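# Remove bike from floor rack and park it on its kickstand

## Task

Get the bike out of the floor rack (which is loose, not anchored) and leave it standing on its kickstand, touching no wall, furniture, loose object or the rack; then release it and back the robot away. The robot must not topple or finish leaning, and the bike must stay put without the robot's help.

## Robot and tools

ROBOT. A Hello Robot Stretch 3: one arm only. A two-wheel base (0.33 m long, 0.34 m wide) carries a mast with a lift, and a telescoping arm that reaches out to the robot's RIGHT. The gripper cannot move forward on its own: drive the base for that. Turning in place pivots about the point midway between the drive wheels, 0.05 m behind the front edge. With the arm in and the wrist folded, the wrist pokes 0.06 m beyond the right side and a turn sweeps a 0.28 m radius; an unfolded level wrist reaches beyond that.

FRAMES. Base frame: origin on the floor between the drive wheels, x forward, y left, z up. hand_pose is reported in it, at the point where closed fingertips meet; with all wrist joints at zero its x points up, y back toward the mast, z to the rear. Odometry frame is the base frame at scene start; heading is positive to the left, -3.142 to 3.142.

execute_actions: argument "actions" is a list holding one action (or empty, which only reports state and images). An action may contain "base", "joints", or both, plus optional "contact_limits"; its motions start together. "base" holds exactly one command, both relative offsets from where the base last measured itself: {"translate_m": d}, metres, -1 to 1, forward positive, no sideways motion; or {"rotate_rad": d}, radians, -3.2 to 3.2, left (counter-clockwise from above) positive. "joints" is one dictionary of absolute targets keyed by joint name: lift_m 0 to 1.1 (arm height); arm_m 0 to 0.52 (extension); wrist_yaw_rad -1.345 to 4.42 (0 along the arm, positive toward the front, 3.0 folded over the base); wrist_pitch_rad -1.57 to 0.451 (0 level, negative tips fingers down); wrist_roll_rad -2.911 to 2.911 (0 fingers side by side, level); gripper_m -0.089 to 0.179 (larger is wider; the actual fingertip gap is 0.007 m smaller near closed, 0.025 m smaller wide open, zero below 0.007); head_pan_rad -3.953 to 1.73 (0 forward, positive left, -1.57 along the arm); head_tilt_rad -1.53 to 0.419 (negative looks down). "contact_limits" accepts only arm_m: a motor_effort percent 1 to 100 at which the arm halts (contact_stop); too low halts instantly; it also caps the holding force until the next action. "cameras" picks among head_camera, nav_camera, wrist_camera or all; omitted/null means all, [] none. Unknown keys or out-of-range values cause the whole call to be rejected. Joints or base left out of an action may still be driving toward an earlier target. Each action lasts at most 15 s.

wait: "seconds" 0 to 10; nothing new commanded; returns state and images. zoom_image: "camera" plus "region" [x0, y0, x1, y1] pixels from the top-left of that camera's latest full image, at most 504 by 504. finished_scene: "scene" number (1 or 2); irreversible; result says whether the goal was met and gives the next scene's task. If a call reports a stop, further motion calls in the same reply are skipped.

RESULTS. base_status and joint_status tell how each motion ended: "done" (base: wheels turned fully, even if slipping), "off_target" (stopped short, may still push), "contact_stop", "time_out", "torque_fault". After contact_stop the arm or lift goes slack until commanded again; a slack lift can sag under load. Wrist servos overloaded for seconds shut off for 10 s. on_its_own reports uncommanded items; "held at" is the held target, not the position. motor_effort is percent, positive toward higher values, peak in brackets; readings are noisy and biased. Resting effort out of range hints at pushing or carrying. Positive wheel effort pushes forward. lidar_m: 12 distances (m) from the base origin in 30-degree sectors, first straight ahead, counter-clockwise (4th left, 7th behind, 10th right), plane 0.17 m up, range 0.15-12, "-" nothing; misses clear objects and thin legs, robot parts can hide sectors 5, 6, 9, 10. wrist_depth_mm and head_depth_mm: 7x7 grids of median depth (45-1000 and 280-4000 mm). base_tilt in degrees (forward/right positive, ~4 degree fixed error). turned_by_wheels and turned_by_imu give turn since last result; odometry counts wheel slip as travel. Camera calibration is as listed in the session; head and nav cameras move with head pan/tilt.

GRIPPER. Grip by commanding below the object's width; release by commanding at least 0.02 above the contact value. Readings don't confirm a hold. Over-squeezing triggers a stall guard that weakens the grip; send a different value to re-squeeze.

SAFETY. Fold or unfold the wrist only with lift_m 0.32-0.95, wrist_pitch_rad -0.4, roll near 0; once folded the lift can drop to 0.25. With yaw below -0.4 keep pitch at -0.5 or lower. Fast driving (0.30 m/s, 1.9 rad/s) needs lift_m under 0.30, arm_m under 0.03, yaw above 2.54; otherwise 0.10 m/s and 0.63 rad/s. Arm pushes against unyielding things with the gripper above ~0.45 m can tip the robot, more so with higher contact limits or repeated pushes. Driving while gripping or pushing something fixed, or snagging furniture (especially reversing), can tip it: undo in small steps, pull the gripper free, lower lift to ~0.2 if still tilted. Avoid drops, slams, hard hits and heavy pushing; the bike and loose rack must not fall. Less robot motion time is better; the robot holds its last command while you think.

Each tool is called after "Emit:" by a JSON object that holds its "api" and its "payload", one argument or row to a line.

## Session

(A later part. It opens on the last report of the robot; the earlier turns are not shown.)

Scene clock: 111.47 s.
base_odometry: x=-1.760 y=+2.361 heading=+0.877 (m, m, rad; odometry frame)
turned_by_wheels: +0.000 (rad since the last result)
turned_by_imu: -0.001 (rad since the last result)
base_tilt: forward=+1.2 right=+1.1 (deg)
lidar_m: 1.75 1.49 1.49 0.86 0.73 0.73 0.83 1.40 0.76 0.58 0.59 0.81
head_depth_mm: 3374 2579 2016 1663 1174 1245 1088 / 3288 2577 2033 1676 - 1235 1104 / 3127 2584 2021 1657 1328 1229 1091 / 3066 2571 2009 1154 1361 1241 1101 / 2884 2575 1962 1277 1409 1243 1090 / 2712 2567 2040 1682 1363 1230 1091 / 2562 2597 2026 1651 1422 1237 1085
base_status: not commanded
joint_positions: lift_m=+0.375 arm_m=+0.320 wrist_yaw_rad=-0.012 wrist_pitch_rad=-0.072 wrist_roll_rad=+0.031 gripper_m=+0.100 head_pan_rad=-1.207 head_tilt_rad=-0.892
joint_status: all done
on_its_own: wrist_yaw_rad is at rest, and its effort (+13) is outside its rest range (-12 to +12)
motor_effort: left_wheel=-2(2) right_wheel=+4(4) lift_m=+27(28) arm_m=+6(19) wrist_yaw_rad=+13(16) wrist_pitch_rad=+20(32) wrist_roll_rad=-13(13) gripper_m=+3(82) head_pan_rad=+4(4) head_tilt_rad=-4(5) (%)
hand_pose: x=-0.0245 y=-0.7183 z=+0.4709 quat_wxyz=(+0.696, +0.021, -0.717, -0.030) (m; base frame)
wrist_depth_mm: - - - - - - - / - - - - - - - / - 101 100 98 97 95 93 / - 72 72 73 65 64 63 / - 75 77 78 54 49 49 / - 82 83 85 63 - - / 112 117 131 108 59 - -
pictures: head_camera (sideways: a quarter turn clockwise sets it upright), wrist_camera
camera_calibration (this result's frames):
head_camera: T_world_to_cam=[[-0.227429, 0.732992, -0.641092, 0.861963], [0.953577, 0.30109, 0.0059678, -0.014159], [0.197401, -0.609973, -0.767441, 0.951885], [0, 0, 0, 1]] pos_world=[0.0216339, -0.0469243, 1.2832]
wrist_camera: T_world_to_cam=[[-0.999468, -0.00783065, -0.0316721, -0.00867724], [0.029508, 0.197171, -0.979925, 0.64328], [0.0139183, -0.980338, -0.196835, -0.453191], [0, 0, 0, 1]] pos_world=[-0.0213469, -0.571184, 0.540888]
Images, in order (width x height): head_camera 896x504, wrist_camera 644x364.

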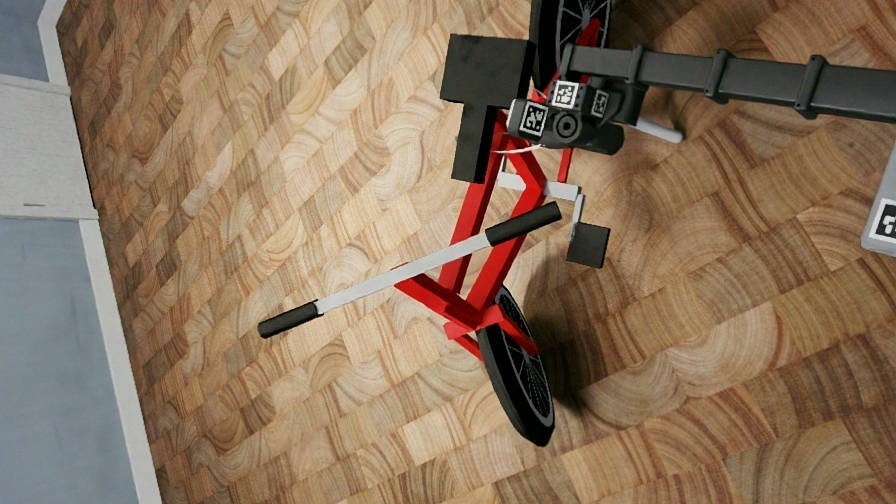

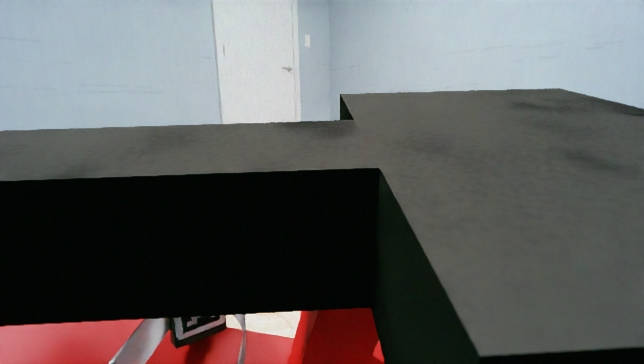

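Leaning on the gripper; retract gradually.

Emit:
{"api": "execute_actions", "payload": {
  "actions": [
    {"joints":{"arm_m":0.27}}
  ],
  "cameras": []
}}

Emit:
{"api": "execute_actions", "payload": {
  "actions": [
    {"joints":{"arm_m":0.0}}
  ],
  "cameras": ["head_camera","nav_camera"]
}}

Scene clock: 116.93 s.
base_odometry: x=-1.760 y=+2.361 heading=+0.877 (m, m, rad; odometry frame)
turned_by_wheels: +0.000 (rad since the last result)
turned_by_imu: +0.000 (rad since the last result)
base_tilt: forward=+1.1 right=+1.2 (deg)
lidar_m: 1.75 1.49 1.48 0.86 0.73 0.73 0.83 1.40 0.75 0.60 0.60 0.79
head_depth_mm: 3382 2575 2020 1680 1151 1236 1094 / 3246 2594 2030 1676 1020 1234 1109 / 3146 2567 2022 1658 1369 1240 1092 / 3003 2549 2014 1632 1339 1235 1100 / 2863 2577 1961 1208 1391 1235 1090 / 2732 2572 2024 1669 1365 1239 1086 / 2573 2585 2018 1659 1415 1232 1094
base_status: not commanded
joint_positions: lift_m=+0.375 arm_m=+0.271 wrist_yaw_rad=-0.006 wrist_pitch_rad=-0.068 wrist_roll_rad=+0.067 gripper_m=+0.100 head_pan_rad=-1.207 head_tilt_rad=-0.892
joint_status: all done
motor_effort: left_wheel=+2(2) right_wheel=-5(6) lift_m=+30(29) arm_m=-14(15) wrist_yaw_rad=+6(12) wrist_pitch_rad=+19(26) wrist_roll_rad=-28(29) gripper_m=+1(2) head_pan_rad=+5(5) head_tilt_rad=-4(4) (%)
hand_pose: x=-0.0230 y=-0.6700 z=+0.4717 quat_wxyz=(+0.683, +0.021, -0.730, -0.027) (m; base frame)
wrist_depth_mm: - - - - - - - / - - - - - - - / - - - 120 115 109 105 / 97 92 93 93 82 79 77 / 96 97 99 100 64 62 61 / 105 106 107 123 54 53 54 / 128 132 141 141 58 58 59
pictures: none
No camera images: the call's "cameras" was empty. Leave "cameras" out to get every camera's image.

Scene clock: 120.33 s.
base_odometry: x=-1.760 y=+2.361 heading=+0.877 (m, m, rad; odometry frame)
turned_by_wheels: +0.000 (rad since the last result)
turned_by_imu: -0.001 (rad since the last result)
base_tilt: forward=+1.2 right=+1.2 (deg)
lidar_m: 1.74 1.49 1.49 0.86 0.73 0.73 0.84 0.40 0.37 0.45 0.49 3.03
head_depth_mm: 3465 2588 2029 1671 1429 906 953 / 3272 2581 2023 1665 1420 745 1109 / 3172 2595 2034 1677 1284 1220 - / 2991 2605 2032 1621 1330 1216 1100 / 2872 2552 2026 1666 1384 1235 1093 / 2707 2557 2017 1668 1421 1228 1096 / 2588 2583 2009 1664 1415 1230 1087
base_status: not commanded
joint_positions: lift_m=+0.374 arm_m=+0.000 wrist_yaw_rad=-0.018 wrist_pitch_rad=-0.105 wrist_roll_rad=+0.046 gripper_m=+0.100 head_pan_rad=-1.207 head_tilt_rad=-0.892
joint_status: all done
on_its_own: wrist_yaw_rad is at rest, and its effort (+18) is outside its rest range (-12 to +12)
motor_effort: left_wheel=+0(6) right_wheel=+3(16) lift_m=+34(41) arm_m=-6(18) wrist_yaw_rad=+18(69) wrist_pitch_rad=+29(33) wrist_roll_rad=-20(56) gripper_m=-4(18) head_pan_rad=+5(4) head_tilt_rad=-4(4) (%)
hand_pose: x=-0.0260 y=-0.3977 z=+0.4622 quat_wxyz=(+0.689, +0.030, -0.722, -0.044) (m; base frame)
wrist_depth_mm: 265 - - - - - - / - - - - - 151 125 / - 305 183 142 116 98 86 / - 337 189 137 81 73 66 / - 401 224 80 66 58 53 / 479 444 - 187 69 55 48 / 559 534 371 765 76 60 50
pictures: head_camera (sideways: a quarter turn clockwise sets it upright), nav_camera (sideways: a quarter turn counterclockwise sets it upright)
camera_calibration (this result's frames):
head_camera: T_world_to_cam=[[-0.227493, 0.732972, -0.641092, 0.861963], [0.95355, 0.301174, 0.00596781, -0.0141588], [0.197455, -0.609956, -0.767441, 0.951884], [0, 0, 0, 1]] pos_world=[0.021638, -0.0469229, 1.2832]
nav_camera: T_world_to_cam=[[0.247409, -0.741384, 0.62381, -0.770986], [-0.931173, -0.359871, -0.0583861, 0.127473], [0.267778, -0.56643, -0.779392, 0.964372], [0, 0, 0, 1]] pos_world=[0.0512115, 0.0205259, 1.24002]
Images, in order (width x height): head_camera 896x504, nav_camera 672x504.

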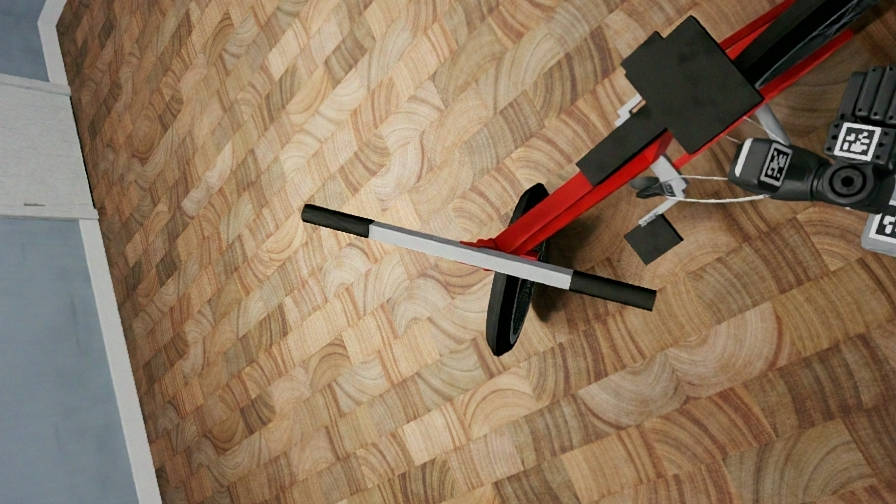

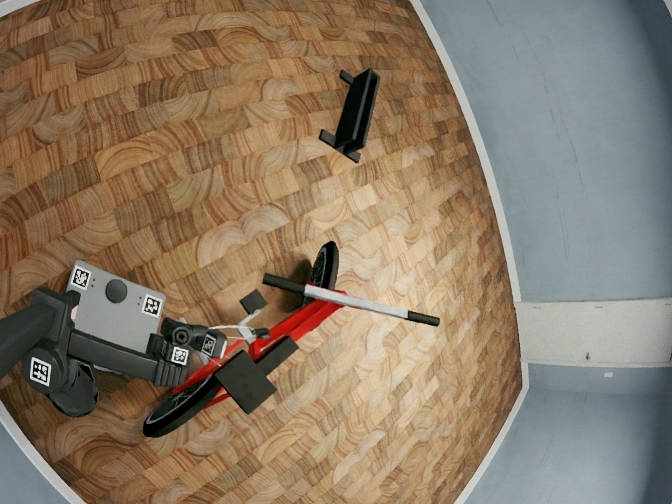

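Emit:
{"api": "execute_actions", "payload": {
  "actions": [
    {"joints":{"lift_m":0.34,"head_pan_rad":-1.6,"head_tilt_rad":-1.1}}
  ],
  "cameras": ["head_camera","wrist_camera"]
}}

Scene clock: 125.83 s.
base_odometry: x=-1.760 y=+2.361 heading=+0.877 (m, m, rad; odometry frame)
turned_by_wheels: +0.000 (rad since the last result)
turned_by_imu: -0.001 (rad since the last result)
base_tilt: forward=+1.2 right=+1.1 (deg)
lidar_m: 1.75 1.49 1.49 0.86 0.73 0.73 0.83 0.40 0.37 0.45 0.49 3.03
head_depth_mm: 2243 1905 1636 1457 1304 1164 1112 / 2240 1893 1651 1461 1271 1192 - / 2238 1896 1645 1445 1049 - - / 2234 1892 1632 1458 1249 - - / 2236 1881 1630 1381 1264 1176 1079 / 2238 1896 1614 898 1276 1173 1076 / 2184 1873 1604 1400 1287 1173 1071
base_status: not commanded
joint_positions: lift_m=+0.340 arm_m=+0.000 wrist_yaw_rad=-0.018 wrist_pitch_rad=-0.020 wrist_roll_rad=+0.006 gripper_m=+0.100 head_pan_rad=-1.593 head_tilt_rad=-1.086
joint_status: all done
on_its_own: wrist_yaw_rad is at rest, and its effort (+18) is outside its rest range (-12 to +12)
motor_effort: left_wheel=-1(1) right_wheel=+3(3) lift_m=+19(31) arm_m=-4(6) wrist_yaw_rad=+18(18) wrist_pitch_rad=+5(29) wrist_roll_rad=-3(20) gripper_m=-3(3) head_pan_rad=-4(33) head_tilt_rad=-7(25) (%)
hand_pose: x=-0.0261 y=-0.4009 z=+0.4497 quat_wxyz=(+0.705, +0.001, -0.709, -0.014) (m; base frame)
wrist_depth_mm: - - - - - - - / - - - - - 113 86 / - 308 176 132 68 57 50 / - 350 224 148 66 55 48 / - 390 225 186 71 58 50 / 452 421 - 185 76 62 52 / 491 505 355 822 167 67 55
pictures: head_camera (sideways: a quarter turn clockwise sets it upright), wrist_camera
camera_calibration (this result's frames):
head_camera: T_world_to_cam=[[0.0675724, 0.873789, -0.481588, 0.652365], [0.99678, -0.0800145, -0.00531778, 0.000270158], [-0.0431807, -0.479678, -0.876381, 1.09497], [0, 0, 0, 1]] pos_world=[0.0029305, -0.0447731, 1.27379]
wrist_camera: T_world_to_cam=[[-0.999979, -0.0041215, -0.00502241, -0.0188925], [0.00436716, 0.145946, -0.989283, 0.543001], [0.00481033, -0.989284, -0.145925, -0.172848], [0, 0, 0, 1]] pos_world=[-0.0204321, -0.250323, 0.511864]
Images, in order (width x height): head_camera 896x504, wrist_camera 644x364.

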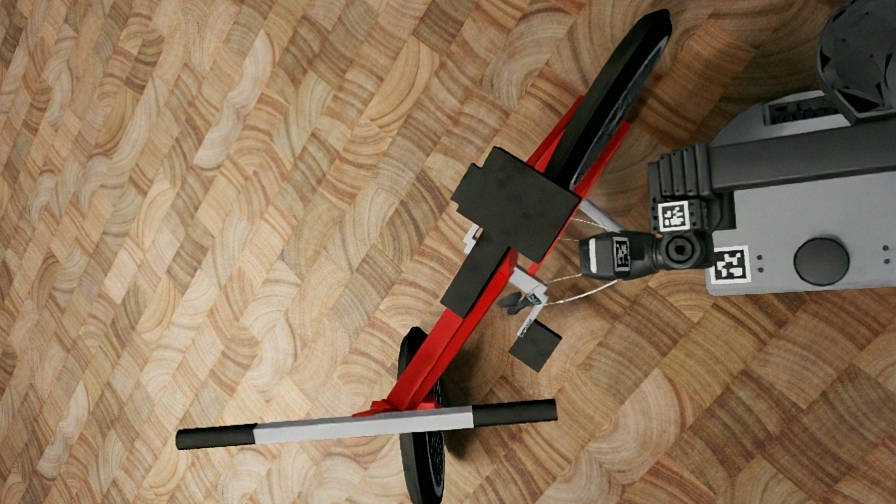

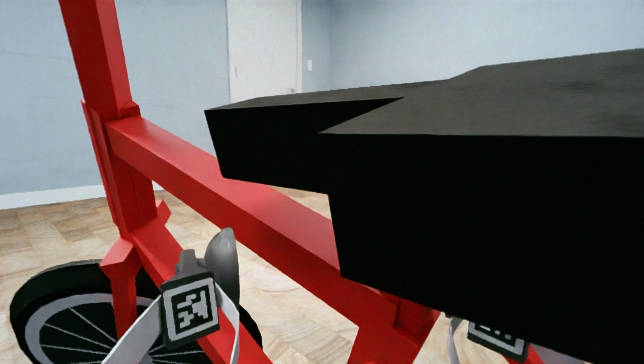

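Emit:
{"api": "execute_actions", "payload": {
  "actions": [
    {"joints":{"gripper_m":0.17,"wrist_yaw_rad":-0.3}}
  ],
  "cameras": ["head_camera","wrist_camera"]
}}

Scene clock: 133.40 s.
base_odometry: x=-1.760 y=+2.361 heading=+0.877 (m, m, rad; odometry frame)
turned_by_wheels: +0.000 (rad since the last result)
turned_by_imu: -0.001 (rad since the last result)
base_tilt: forward=+1.2 right=+1.1 (deg)
lidar_m: 1.74 1.49 1.48 0.86 0.73 0.73 0.83 0.40 0.37 0.45 0.49 3.04
head_depth_mm: 2247 1896 1653 1457 1309 1166 1105 / 2244 1893 1650 1461 1265 1192 - / 2213 1895 1637 1450 1047 - - / 2250 1886 1630 1448 1250 - - / 2208 1903 1646 1371 1262 1176 1076 / 2225 1894 1605 900 1276 1176 1070 / 2220 1884 1594 1401 1290 1170 1071
base_status: not commanded
joint_positions: lift_m=+0.340 arm_m=+0.000 wrist_yaw_rad=-0.296 wrist_pitch_rad=-0.020 wrist_roll_rad=+0.004 gripper_m=+0.170 head_pan_rad=-1.593 head_tilt_rad=-1.086
joint_status: all done
motor_effort: left_wheel=+0(1) right_wheel=-2(3) lift_m=+20(19) arm_m=-3(3) wrist_yaw_rad=-4(19) wrist_pitch_rad=+6(5) wrist_roll_rad=-2(2) gripper_m=+1(83) head_pan_rad=-3(3) head_tilt_rad=-7(7) (%)
hand_pose: x=-0.0960 y=-0.3898 z=+0.4497 quat_wxyz=(+0.697, -0.097, -0.701, -0.111) (m; base frame)
wrist_depth_mm: - - - - - - - / - - - 131 100 81 72 / 153 69 59 51 51 49 - / 193 70 59 51 47 - - / 206 77 65 55 49 - - / 321 82 71 60 52 47 - / - 799 171 194 56 49 -
pictures: head_camera (sideways: a quarter turn clockwise sets it upright), wrist_camera
camera_calibration (this result's frames):
head_camera: T_world_to_cam=[[0.0676114, 0.873793, -0.481574, 0.652347], [0.996776, -0.0800587, -0.0053187, 0.000271378], [-0.0432017, -0.479662, -0.876389, 1.09498], [0, 0, 0, 1]] pos_world=[0.00292852, -0.0447726, 1.27379]
wrist_camera: T_world_to_cam=[[-0.962727, 0.270458, -0.00309614, 0.0208864], [0.0424276, 0.139701, -0.989284, 0.542907], [-0.267127, -0.952542, -0.145969, -0.173311], [0, 0, 0, 1]] pos_world=[-0.0492223, -0.246579, 0.511856]
Images, in order (width x height): head_camera 896x504, wrist_camera 644x364.

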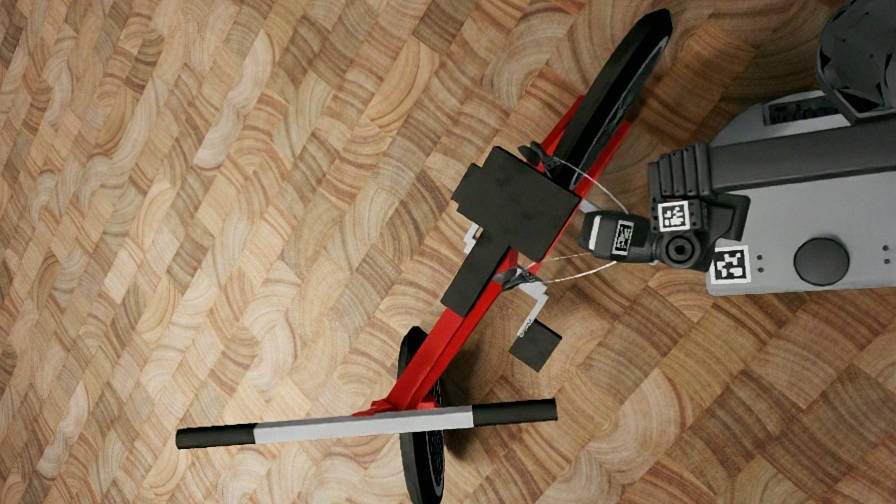

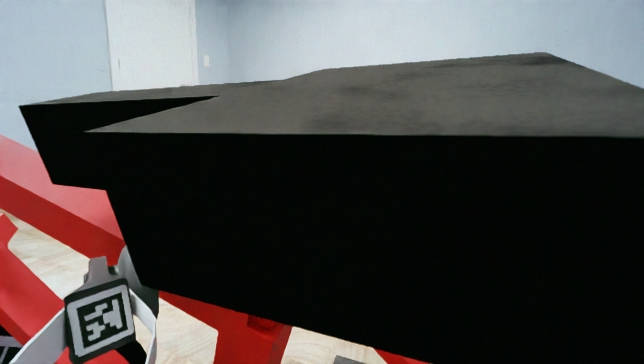

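Emit:
{"api": "execute_actions", "payload": {
  "actions": [
    {"joints":{"lift_m":0.39}}
  ],
  "cameras": ["head_camera"]
}}

Scene clock: 140.43 s.
base_odometry: x=-1.760 y=+2.361 heading=+0.877 (m, m, rad; odometry frame)
turned_by_wheels: +0.000 (rad since the last result)
turned_by_imu: -0.001 (rad since the last result)
base_tilt: forward=+1.2 right=+1.1 (deg)
lidar_m: 1.74 1.49 1.48 0.86 0.73 0.73 0.83 0.40 0.37 0.45 0.49 3.03
head_depth_mm: 2261 1897 1637 1459 1308 1168 1110 / 2227 1904 1652 1453 1267 1200 - / 2231 1888 1644 1449 1073 - - / 2221 1903 1632 1455 1242 - - / 2225 1881 1632 1385 1262 1177 1072 / 2217 1864 1605 896 1274 1170 1074 / 2222 1862 1591 1393 1295 1166 1070
base_status: not commanded
joint_positions: lift_m=+0.373 arm_m=+0.000 wrist_yaw_rad=-0.298 wrist_pitch_rad=-0.089 wrist_roll_rad=+0.026 gripper_m=+0.170 head_pan_rad=-1.593 head_tilt_rad=-1.086
joint_status: lift_m contact_stop (moved +0.033 of +0.050)
on_its_own: lift_m is slack since a contact_stop, until your next command for it (your +0.390 is given up)
motor_effort: left_wheel=+1(1) right_wheel=-3(3) lift_m=+25(43) arm_m=+0(3) wrist_yaw_rad=-1(5) wrist_pitch_rad=+24(49) wrist_roll_rad=-11(23) gripper_m=+0(0) head_pan_rad=-4(4) head_tilt_rad=-7(7) (%)
hand_pose: x=-0.0957 y=-0.3868 z=+0.4646 quat_wxyz=(+0.685, -0.075, -0.712, -0.135) (m; base frame)
wrist_depth_mm: - - - - - - - / - - - - - - - / - 152 132 117 105 96 - / 161 132 87 80 75 70 74 / 201 73 65 61 58 55 52 / 335 75 63 54 48 47 46 / 320 88 71 59 50 - -
pictures: head_camera (sideways: a quarter turn clockwise sets it upright)
camera_calibration (this result's frames):
head_camera: T_world_to_cam=[[0.0676977, 0.873929, -0.481316, 0.652009], [0.996768, -0.080152, -0.00533587, 0.00029377], [-0.0432416, -0.479399, -0.876531, 1.09517], [0, 0, 0, 1]] pos_world=[0.00292445, -0.0447639, 1.27377]
Images, in order (width x height): head_camera 896x504.

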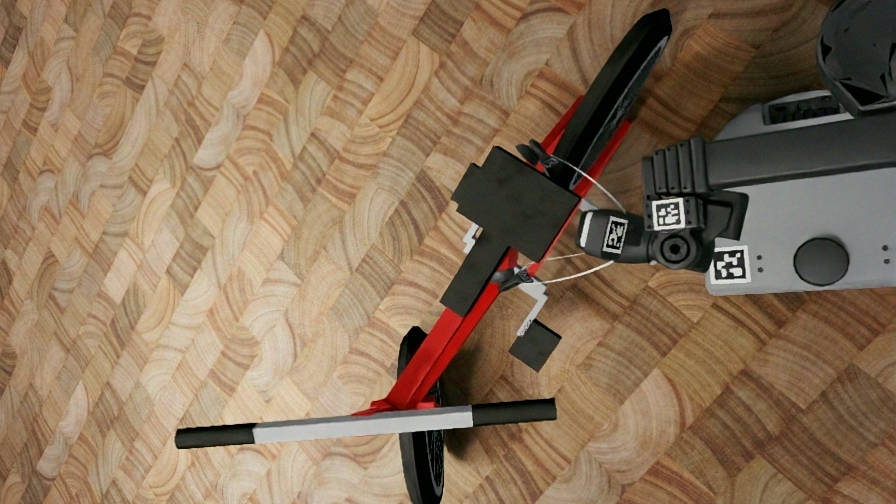

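Emit:
{"api": "execute_actions", "payload": {
  "actions": [
    {"joints":{"lift_m":0.345}}
  ],
  "cameras": []
}}

Emit:
{"api": "execute_actions", "payload": {
  "actions": [
    {"base":{"translate_m":0.08},"joints":{"wrist_yaw_rad":-0.4}}
  ],
  "cameras": ["head_camera"]
}}

Scene clock: 153.97 s.
base_odometry: x=-1.760 y=+2.361 heading=+0.877 (m, m, rad; odometry frame)
turned_by_wheels: +0.000 (rad since the last result)
turned_by_imu: -0.001 (rad since the last result)
base_tilt: forward=+1.1 right=+1.1 (deg)
lidar_m: 1.74 1.49 1.48 0.85 0.73 0.73 0.84 0.40 0.37 0.45 0.49 3.03
head_depth_mm: 2263 1923 1648 1462 1306 1164 1110 / 2246 1897 1659 1446 1266 1192 - / 2204 1897 1640 1456 1053 - - / 2215 1895 1641 1447 1243 - - / 2214 1893 1629 1380 1263 1181 1070 / 2227 1864 1599 901 1279 1179 1068 / 2207 1870 1599 1402 1291 1171 1068
base_status: not commanded
joint_positions: lift_m=+0.345 arm_m=+0.000 wrist_yaw_rad=-0.298 wrist_pitch_rad=-0.024 wrist_roll_rad=+0.003 gripper_m=+0.170 head_pan_rad=-1.593 head_tilt_rad=-1.086
joint_status: all done
motor_effort: left_wheel=+1(0) right_wheel=-2(3) lift_m=+19(23) arm_m=+0(0) wrist_yaw_rad=-2(3) wrist_pitch_rad=+7(18) wrist_roll_rad=-2(7) gripper_m=+0(0) head_pan_rad=-3(3) head_tilt_rad=-7(7) (%)
hand_pose: x=-0.0965 y=-0.3892 z=+0.4535 quat_wxyz=(+0.697, -0.096, -0.701, -0.114) (m; base frame)
wrist_depth_mm: - - - - - - - / - - - - 132 108 - / 154 121 77 68 61 56 53 / 168 68 58 50 46 - - / 202 75 63 54 48 - - / - 80 69 59 51 46 - / - 825 168 64 55 48 -
pictures: none
No camera images: the call's "cameras" was empty. Leave "cameras" out to get every camera's image.

Scene clock: 156.07 s.
base_odometry: x=-1.709 y=+2.423 heading=+0.877 (m, m, rad; odometry frame)
turned_by_wheels: +0.000 (rad since the last result)
turned_by_imu: +0.000 (rad since the last result)
base_tilt: forward=+1.2 right=+1.1 (deg)
lidar_m: 1.68 1.43 1.43 0.93 0.79 0.79 0.90 0.42 0.41 0.45 0.71 2.98
head_depth_mm: 2241 1897 1649 1462 1309 1185 1114 / 2242 1893 1645 1455 1037 1194 - / 2212 1887 1641 1451 1161 - - / 2243 1894 1634 1264 1301 - - / 2224 1889 1633 1073 1262 1175 1073 / 2215 1838 1612 1393 1292 1182 1071 / 2217 1877 1640 1425 1287 1179 1070
base_status: done
joint_positions: lift_m=+0.345 arm_m=+0.000 wrist_yaw_rad=-0.396 wrist_pitch_rad=-0.024 wrist_roll_rad=+0.003 gripper_m=+0.170 head_pan_rad=-1.593 head_tilt_rad=-1.086
joint_status: all done
motor_effort: left_wheel=+0(5) right_wheel=-1(2) lift_m=+19(20) arm_m=+0(0) wrist_yaw_rad=-3(25) wrist_pitch_rad=+7(7) wrist_roll_rad=-1(1) gripper_m=-1(3) head_pan_rad=-3(2) head_tilt_rad=-8(7) (%)
hand_pose: x=-0.1201 y=-0.3807 z=+0.4536 quat_wxyz=(+0.691, -0.131, -0.696, -0.148) (m; base frame)
wrist_depth_mm: - - - - - - - / - - - - - - - / - - 160 146 105 98 91 / 223 216 170 153 92 85 78 / - 213 202 206 98 90 83 / 309 - - 189 235 97 87 / 355 464 881 205 837 845 -
pictures: head_camera (sideways: a quarter turn clockwise sets it upright)
camera_calibration (this result's frames):
head_camera: T_world_to_cam=[[0.0680402, 0.873903, -0.481316, 0.652007], [0.996737, -0.0805426, -0.00533588, 0.00029398], [-0.0434295, -0.479382, -0.876531, 1.09517], [0, 0, 0, 1]] pos_world=[0.0029069, -0.0447627, 1.27377]
Images, in order (width x height): head_camera 896x504.

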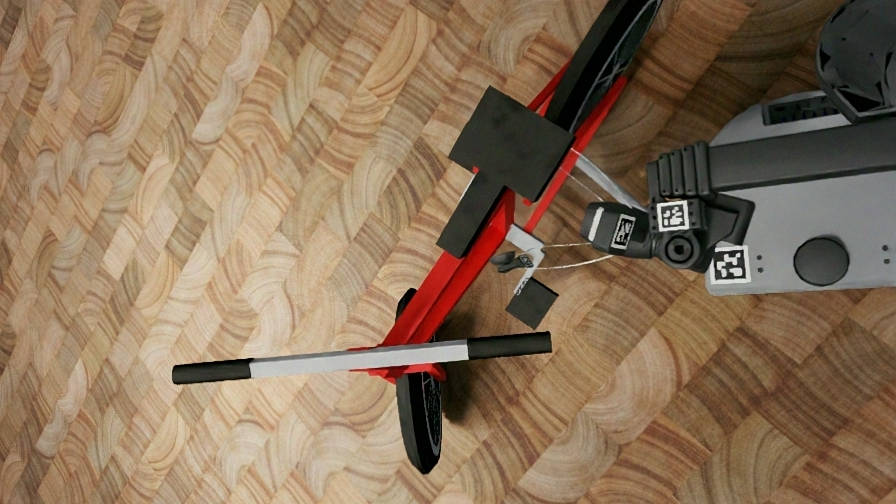

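Front finger is free. Now swing rearward.

Emit:
{"api": "execute_actions", "payload": {
  "actions": [
    {"joints":{"wrist_yaw_rad":-1.0,"wrist_pitch_rad":-0.1}}
  ],
  "cameras": ["head_camera"]
}}

Scene clock: 160.17 s.
base_odometry: x=-1.709 y=+2.423 heading=+0.877 (m, m, rad; odometry frame)
turned_by_wheels: +0.000 (rad since the last result)
turned_by_imu: -0.001 (rad since the last result)
base_tilt: forward=+1.1 right=+1.1 (deg)
lidar_m: 1.68 1.43 1.43 0.93 0.79 0.79 0.54 0.43 0.42 0.43 0.76 2.98
head_depth_mm: 2265 1908 1650 1452 960 1164 1111 / 2254 1884 1642 1454 800 1188 - / 2235 1897 1634 1455 1282 - - / 2242 1899 1606 1383 1262 - - / 2217 1883 1643 1322 1281 1174 1079 / 2223 1872 1627 1399 1298 1171 1068 / 2208 1878 1628 1442 1292 1172 1071
base_status: not commanded
joint_positions: lift_m=+0.345 arm_m=+0.000 wrist_yaw_rad=-0.986 wrist_pitch_rad=-0.112 wrist_roll_rad=-0.016 gripper_m=+0.170 head_pan_rad=-1.593 head_tilt_rad=-1.086
joint_status: all done
on_its_own: wrist_yaw_rad is at rest, and its effort (-15) is outside its rest range (-12 to +12)
motor_effort: left_wheel=+2(8) right_wheel=-2(23) lift_m=+20(19) arm_m=+0(0) wrist_yaw_rad=-15(100) wrist_pitch_rad=+3(6) wrist_roll_rad=+6(10) gripper_m=-1(4) head_pan_rad=-3(3) head_tilt_rad=-7(7) (%)
hand_pose: x=-0.2314 y=-0.2840 z=+0.4313 quat_wxyz=(+0.608, -0.296, -0.636, -0.372) (m; base frame)
wrist_depth_mm: - - - - - - 865 / 132 136 104 109 118 - 895 / 142 146 108 111 116 - 874 / 182 - 117 120 126 - 876 / 170 179 202 - - - 871 / 933 202 203 918 959 271 823 / 752 227 186 723 263 263 -
pictures: head_camera (sideways: a quarter turn clockwise sets it upright)
camera_calibration (this result's frames):
head_camera: T_world_to_cam=[[0.0680402, 0.873906, -0.481309, 0.651998], [0.996737, -0.0805425, -0.00533633, 0.000294557], [-0.0434293, -0.479375, -0.876535, 1.09517], [0, 0, 0, 1]] pos_world=[0.00290691, -0.0447625, 1.27377]
Images, in order (width x height): head_camera 896x504.

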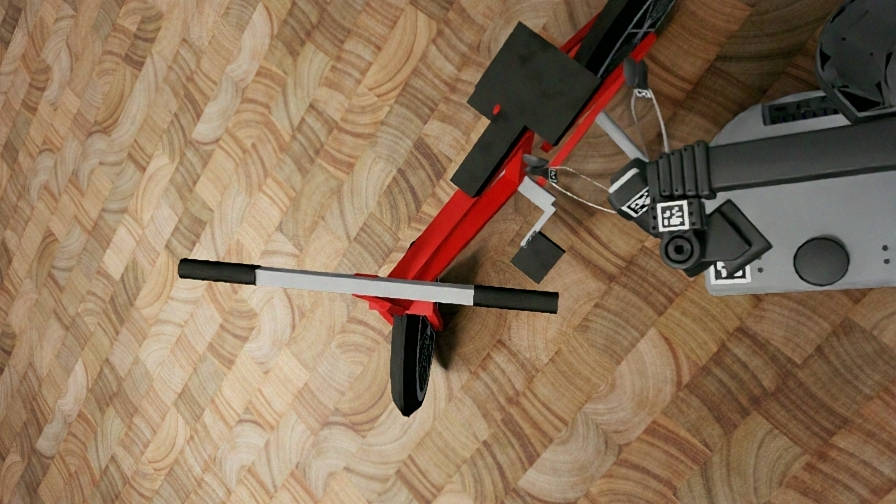

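Emit:
{"api": "execute_actions", "payload": {
  "actions": [
    {"base":{"translate_m":0.1},"joints":{"gripper_m":0.03}}
  ],
  "cameras": ["head_camera"]
}}

Scene clock: 165.50 s.
base_odometry: x=-1.645 y=+2.500 heading=+0.877 (m, m, rad; odometry frame)
turned_by_wheels: +0.000 (rad since the last result)
turned_by_imu: -0.001 (rad since the last result)
base_tilt: forward=+1.1 right=+1.1 (deg)
lidar_m: 1.59 1.36 1.36 1.01 0.86 0.86 0.62 0.49 0.46 0.48 2.91 2.87
head_depth_mm: 2268 1908 1645 1456 898 1185 1107 / 2246 1896 1644 1454 1246 1183 - / 2273 1896 1607 1087 1294 - - / 2241 1887 1643 1379 1303 - - / 2225 1891 1633 1405 1295 1174 1075 / 2211 1875 1628 1441 1287 1176 1076 / 2218 1883 1627 1443 1291 1175 1072
base_status: done
joint_positions: lift_m=+0.345 arm_m=+0.000 wrist_yaw_rad=-0.986 wrist_pitch_rad=-0.112 wrist_roll_rad=-0.016 gripper_m=+0.030 head_pan_rad=-1.593 head_tilt_rad=-1.086
joint_status: all done
on_its_own: wrist_yaw_rad is at rest, and its effort (-13) is outside its rest range (-12 to +12)
motor_effort: left_wheel=+1(4) right_wheel=-1(2) lift_m=+20(19) arm_m=+0(0) wrist_yaw_rad=-13(15) wrist_pitch_rad=+3(3) wrist_roll_rad=+7(7) gripper_m=+0(83) head_pan_rad=-3(4) head_tilt_rad=-7(7) (%)
hand_pose: x=-0.2315 y=-0.2840 z=+0.4313 quat_wxyz=(+0.608, -0.296, -0.636, -0.372) (m; base frame)
wrist_depth_mm: - - - - - - 919 / - - 211 221 214 - 934 / 217 237 223 230 193 205 953 / - 239 253 275 - - 977 / - - - 281 - - 924 / 927 925 920 940 349 346 376 / 299 339 447 676 377 388 430
pictures: head_camera (sideways: a quarter turn clockwise sets it upright)
camera_calibration (this result's frames):
head_camera: T_world_to_cam=[[0.0680409, 0.873906, -0.481309, 0.651998], [0.996737, -0.0805433, -0.00533633, 0.000294566], [-0.0434297, -0.479375, -0.876535, 1.09517], [0, 0, 0, 1]] pos_world=[0.00290687, -0.0447625, 1.27377]
Images, in order (width x height): head_camera 896x504.

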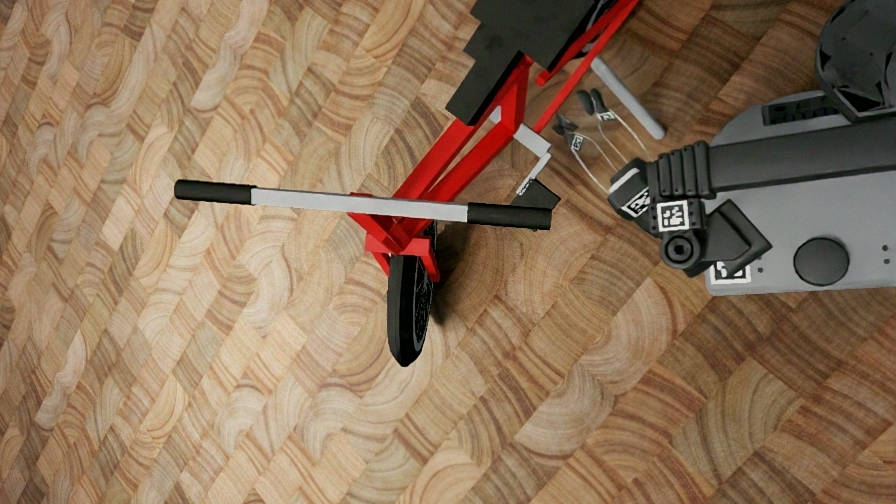

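Free. Move ahead a bit.

Emit:
{"api": "execute_actions", "payload": {
  "actions": [
    {"base":{"translate_m":0.45},"joints":{"wrist_pitch_rad":-0.5,"head_pan_rad":-2.3,"head_tilt_rad":-0.8}}
  ],
  "cameras": ["nav_camera"]
}}

Emit:
{"api": "finished_scene", "payload": {
  "scene": 1
}}

Scene clock: 174.07 s.
base_odometry: x=-1.357 y=+2.846 heading=+0.877 (m, m, rad; odometry frame)
turned_by_wheels: +0.000 (rad since the last result)
turned_by_imu: -0.001 (rad since the last result)
base_tilt: forward=+1.2 right=+1.1 (deg)
lidar_m: 1.23 1.05 1.05 1.20 1.19 1.19 0.95 0.74 0.81 3.04 2.58 2.21
head_depth_mm: 3060 2900 2305 1234 1396 1284 1112 / 3151 3141 2304 1239 1390 1279 1116 / 3160 3138 2286 1820 1407 1279 1122 / 3166 3137 2292 1235 1480 1284 1127 / 3147 3095 2297 1844 1395 1284 1135 / 3183 3122 2299 1830 1439 1283 1115 / 3092 3128 2322 1822 1508 1290 1113
base_status: done
joint_positions: lift_m=+0.345 arm_m=+0.000 wrist_yaw_rad=-0.996 wrist_pitch_rad=-0.512 wrist_roll_rad=-0.003 gripper_m=+0.030 head_pan_rad=-2.293 head_tilt_rad=-0.803
joint_status: all done
motor_effort: left_wheel=+0(5) right_wheel=-1(2) lift_m=+20(20) arm_m=+0(0) wrist_yaw_rad=-3(15) wrist_pitch_rad=+3(4) wrist_roll_rad=+1(6) gripper_m=+0(1) head_pan_rad=-4(44) head_tilt_rad=+3(27) (%)
hand_pose: x=-0.1991 y=-0.2598 z=+0.3375 quat_wxyz=(+0.516, -0.169, -0.686, -0.485) (m; base frame)
wrist_depth_mm: - - 539 - - 649 665 / - 513 578 - 760 711 774 / 976 564 714 941 945 857 - / 801 741 773 778 801 797 782 / 664 662 646 665 650 637 653 / 564 557 554 554 573 551 555 / 485 486 472 486 473 486 493
pictures: nav_camera (sideways: a quarter turn counterclockwise sets it upright)
camera_calibration (this result's frames):
nav_camera: T_world_to_cam=[[-0.502081, -0.520543, 0.690616, -0.853465], [-0.75573, 0.652334, -0.0577306, 0.125556], [-0.420461, -0.550904, -0.720914, 0.892525], [0, 0, 0, 1]] pos_world=[0.0416501, -0.0344738, 1.2401]
Images, in order (width x height): nav_camera 672x504.

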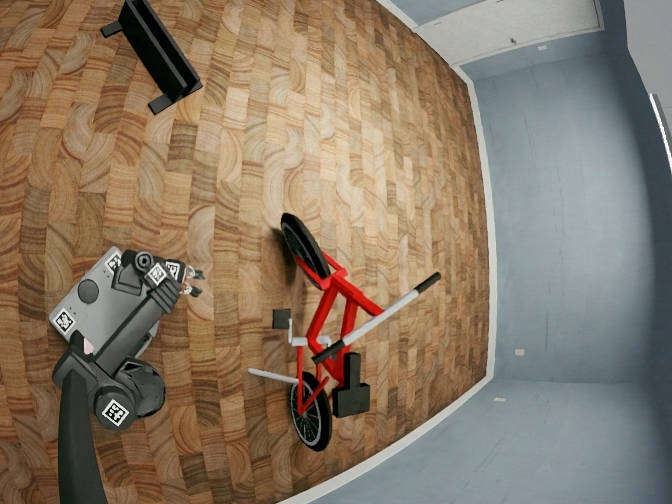

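The scene is finished: the task was done.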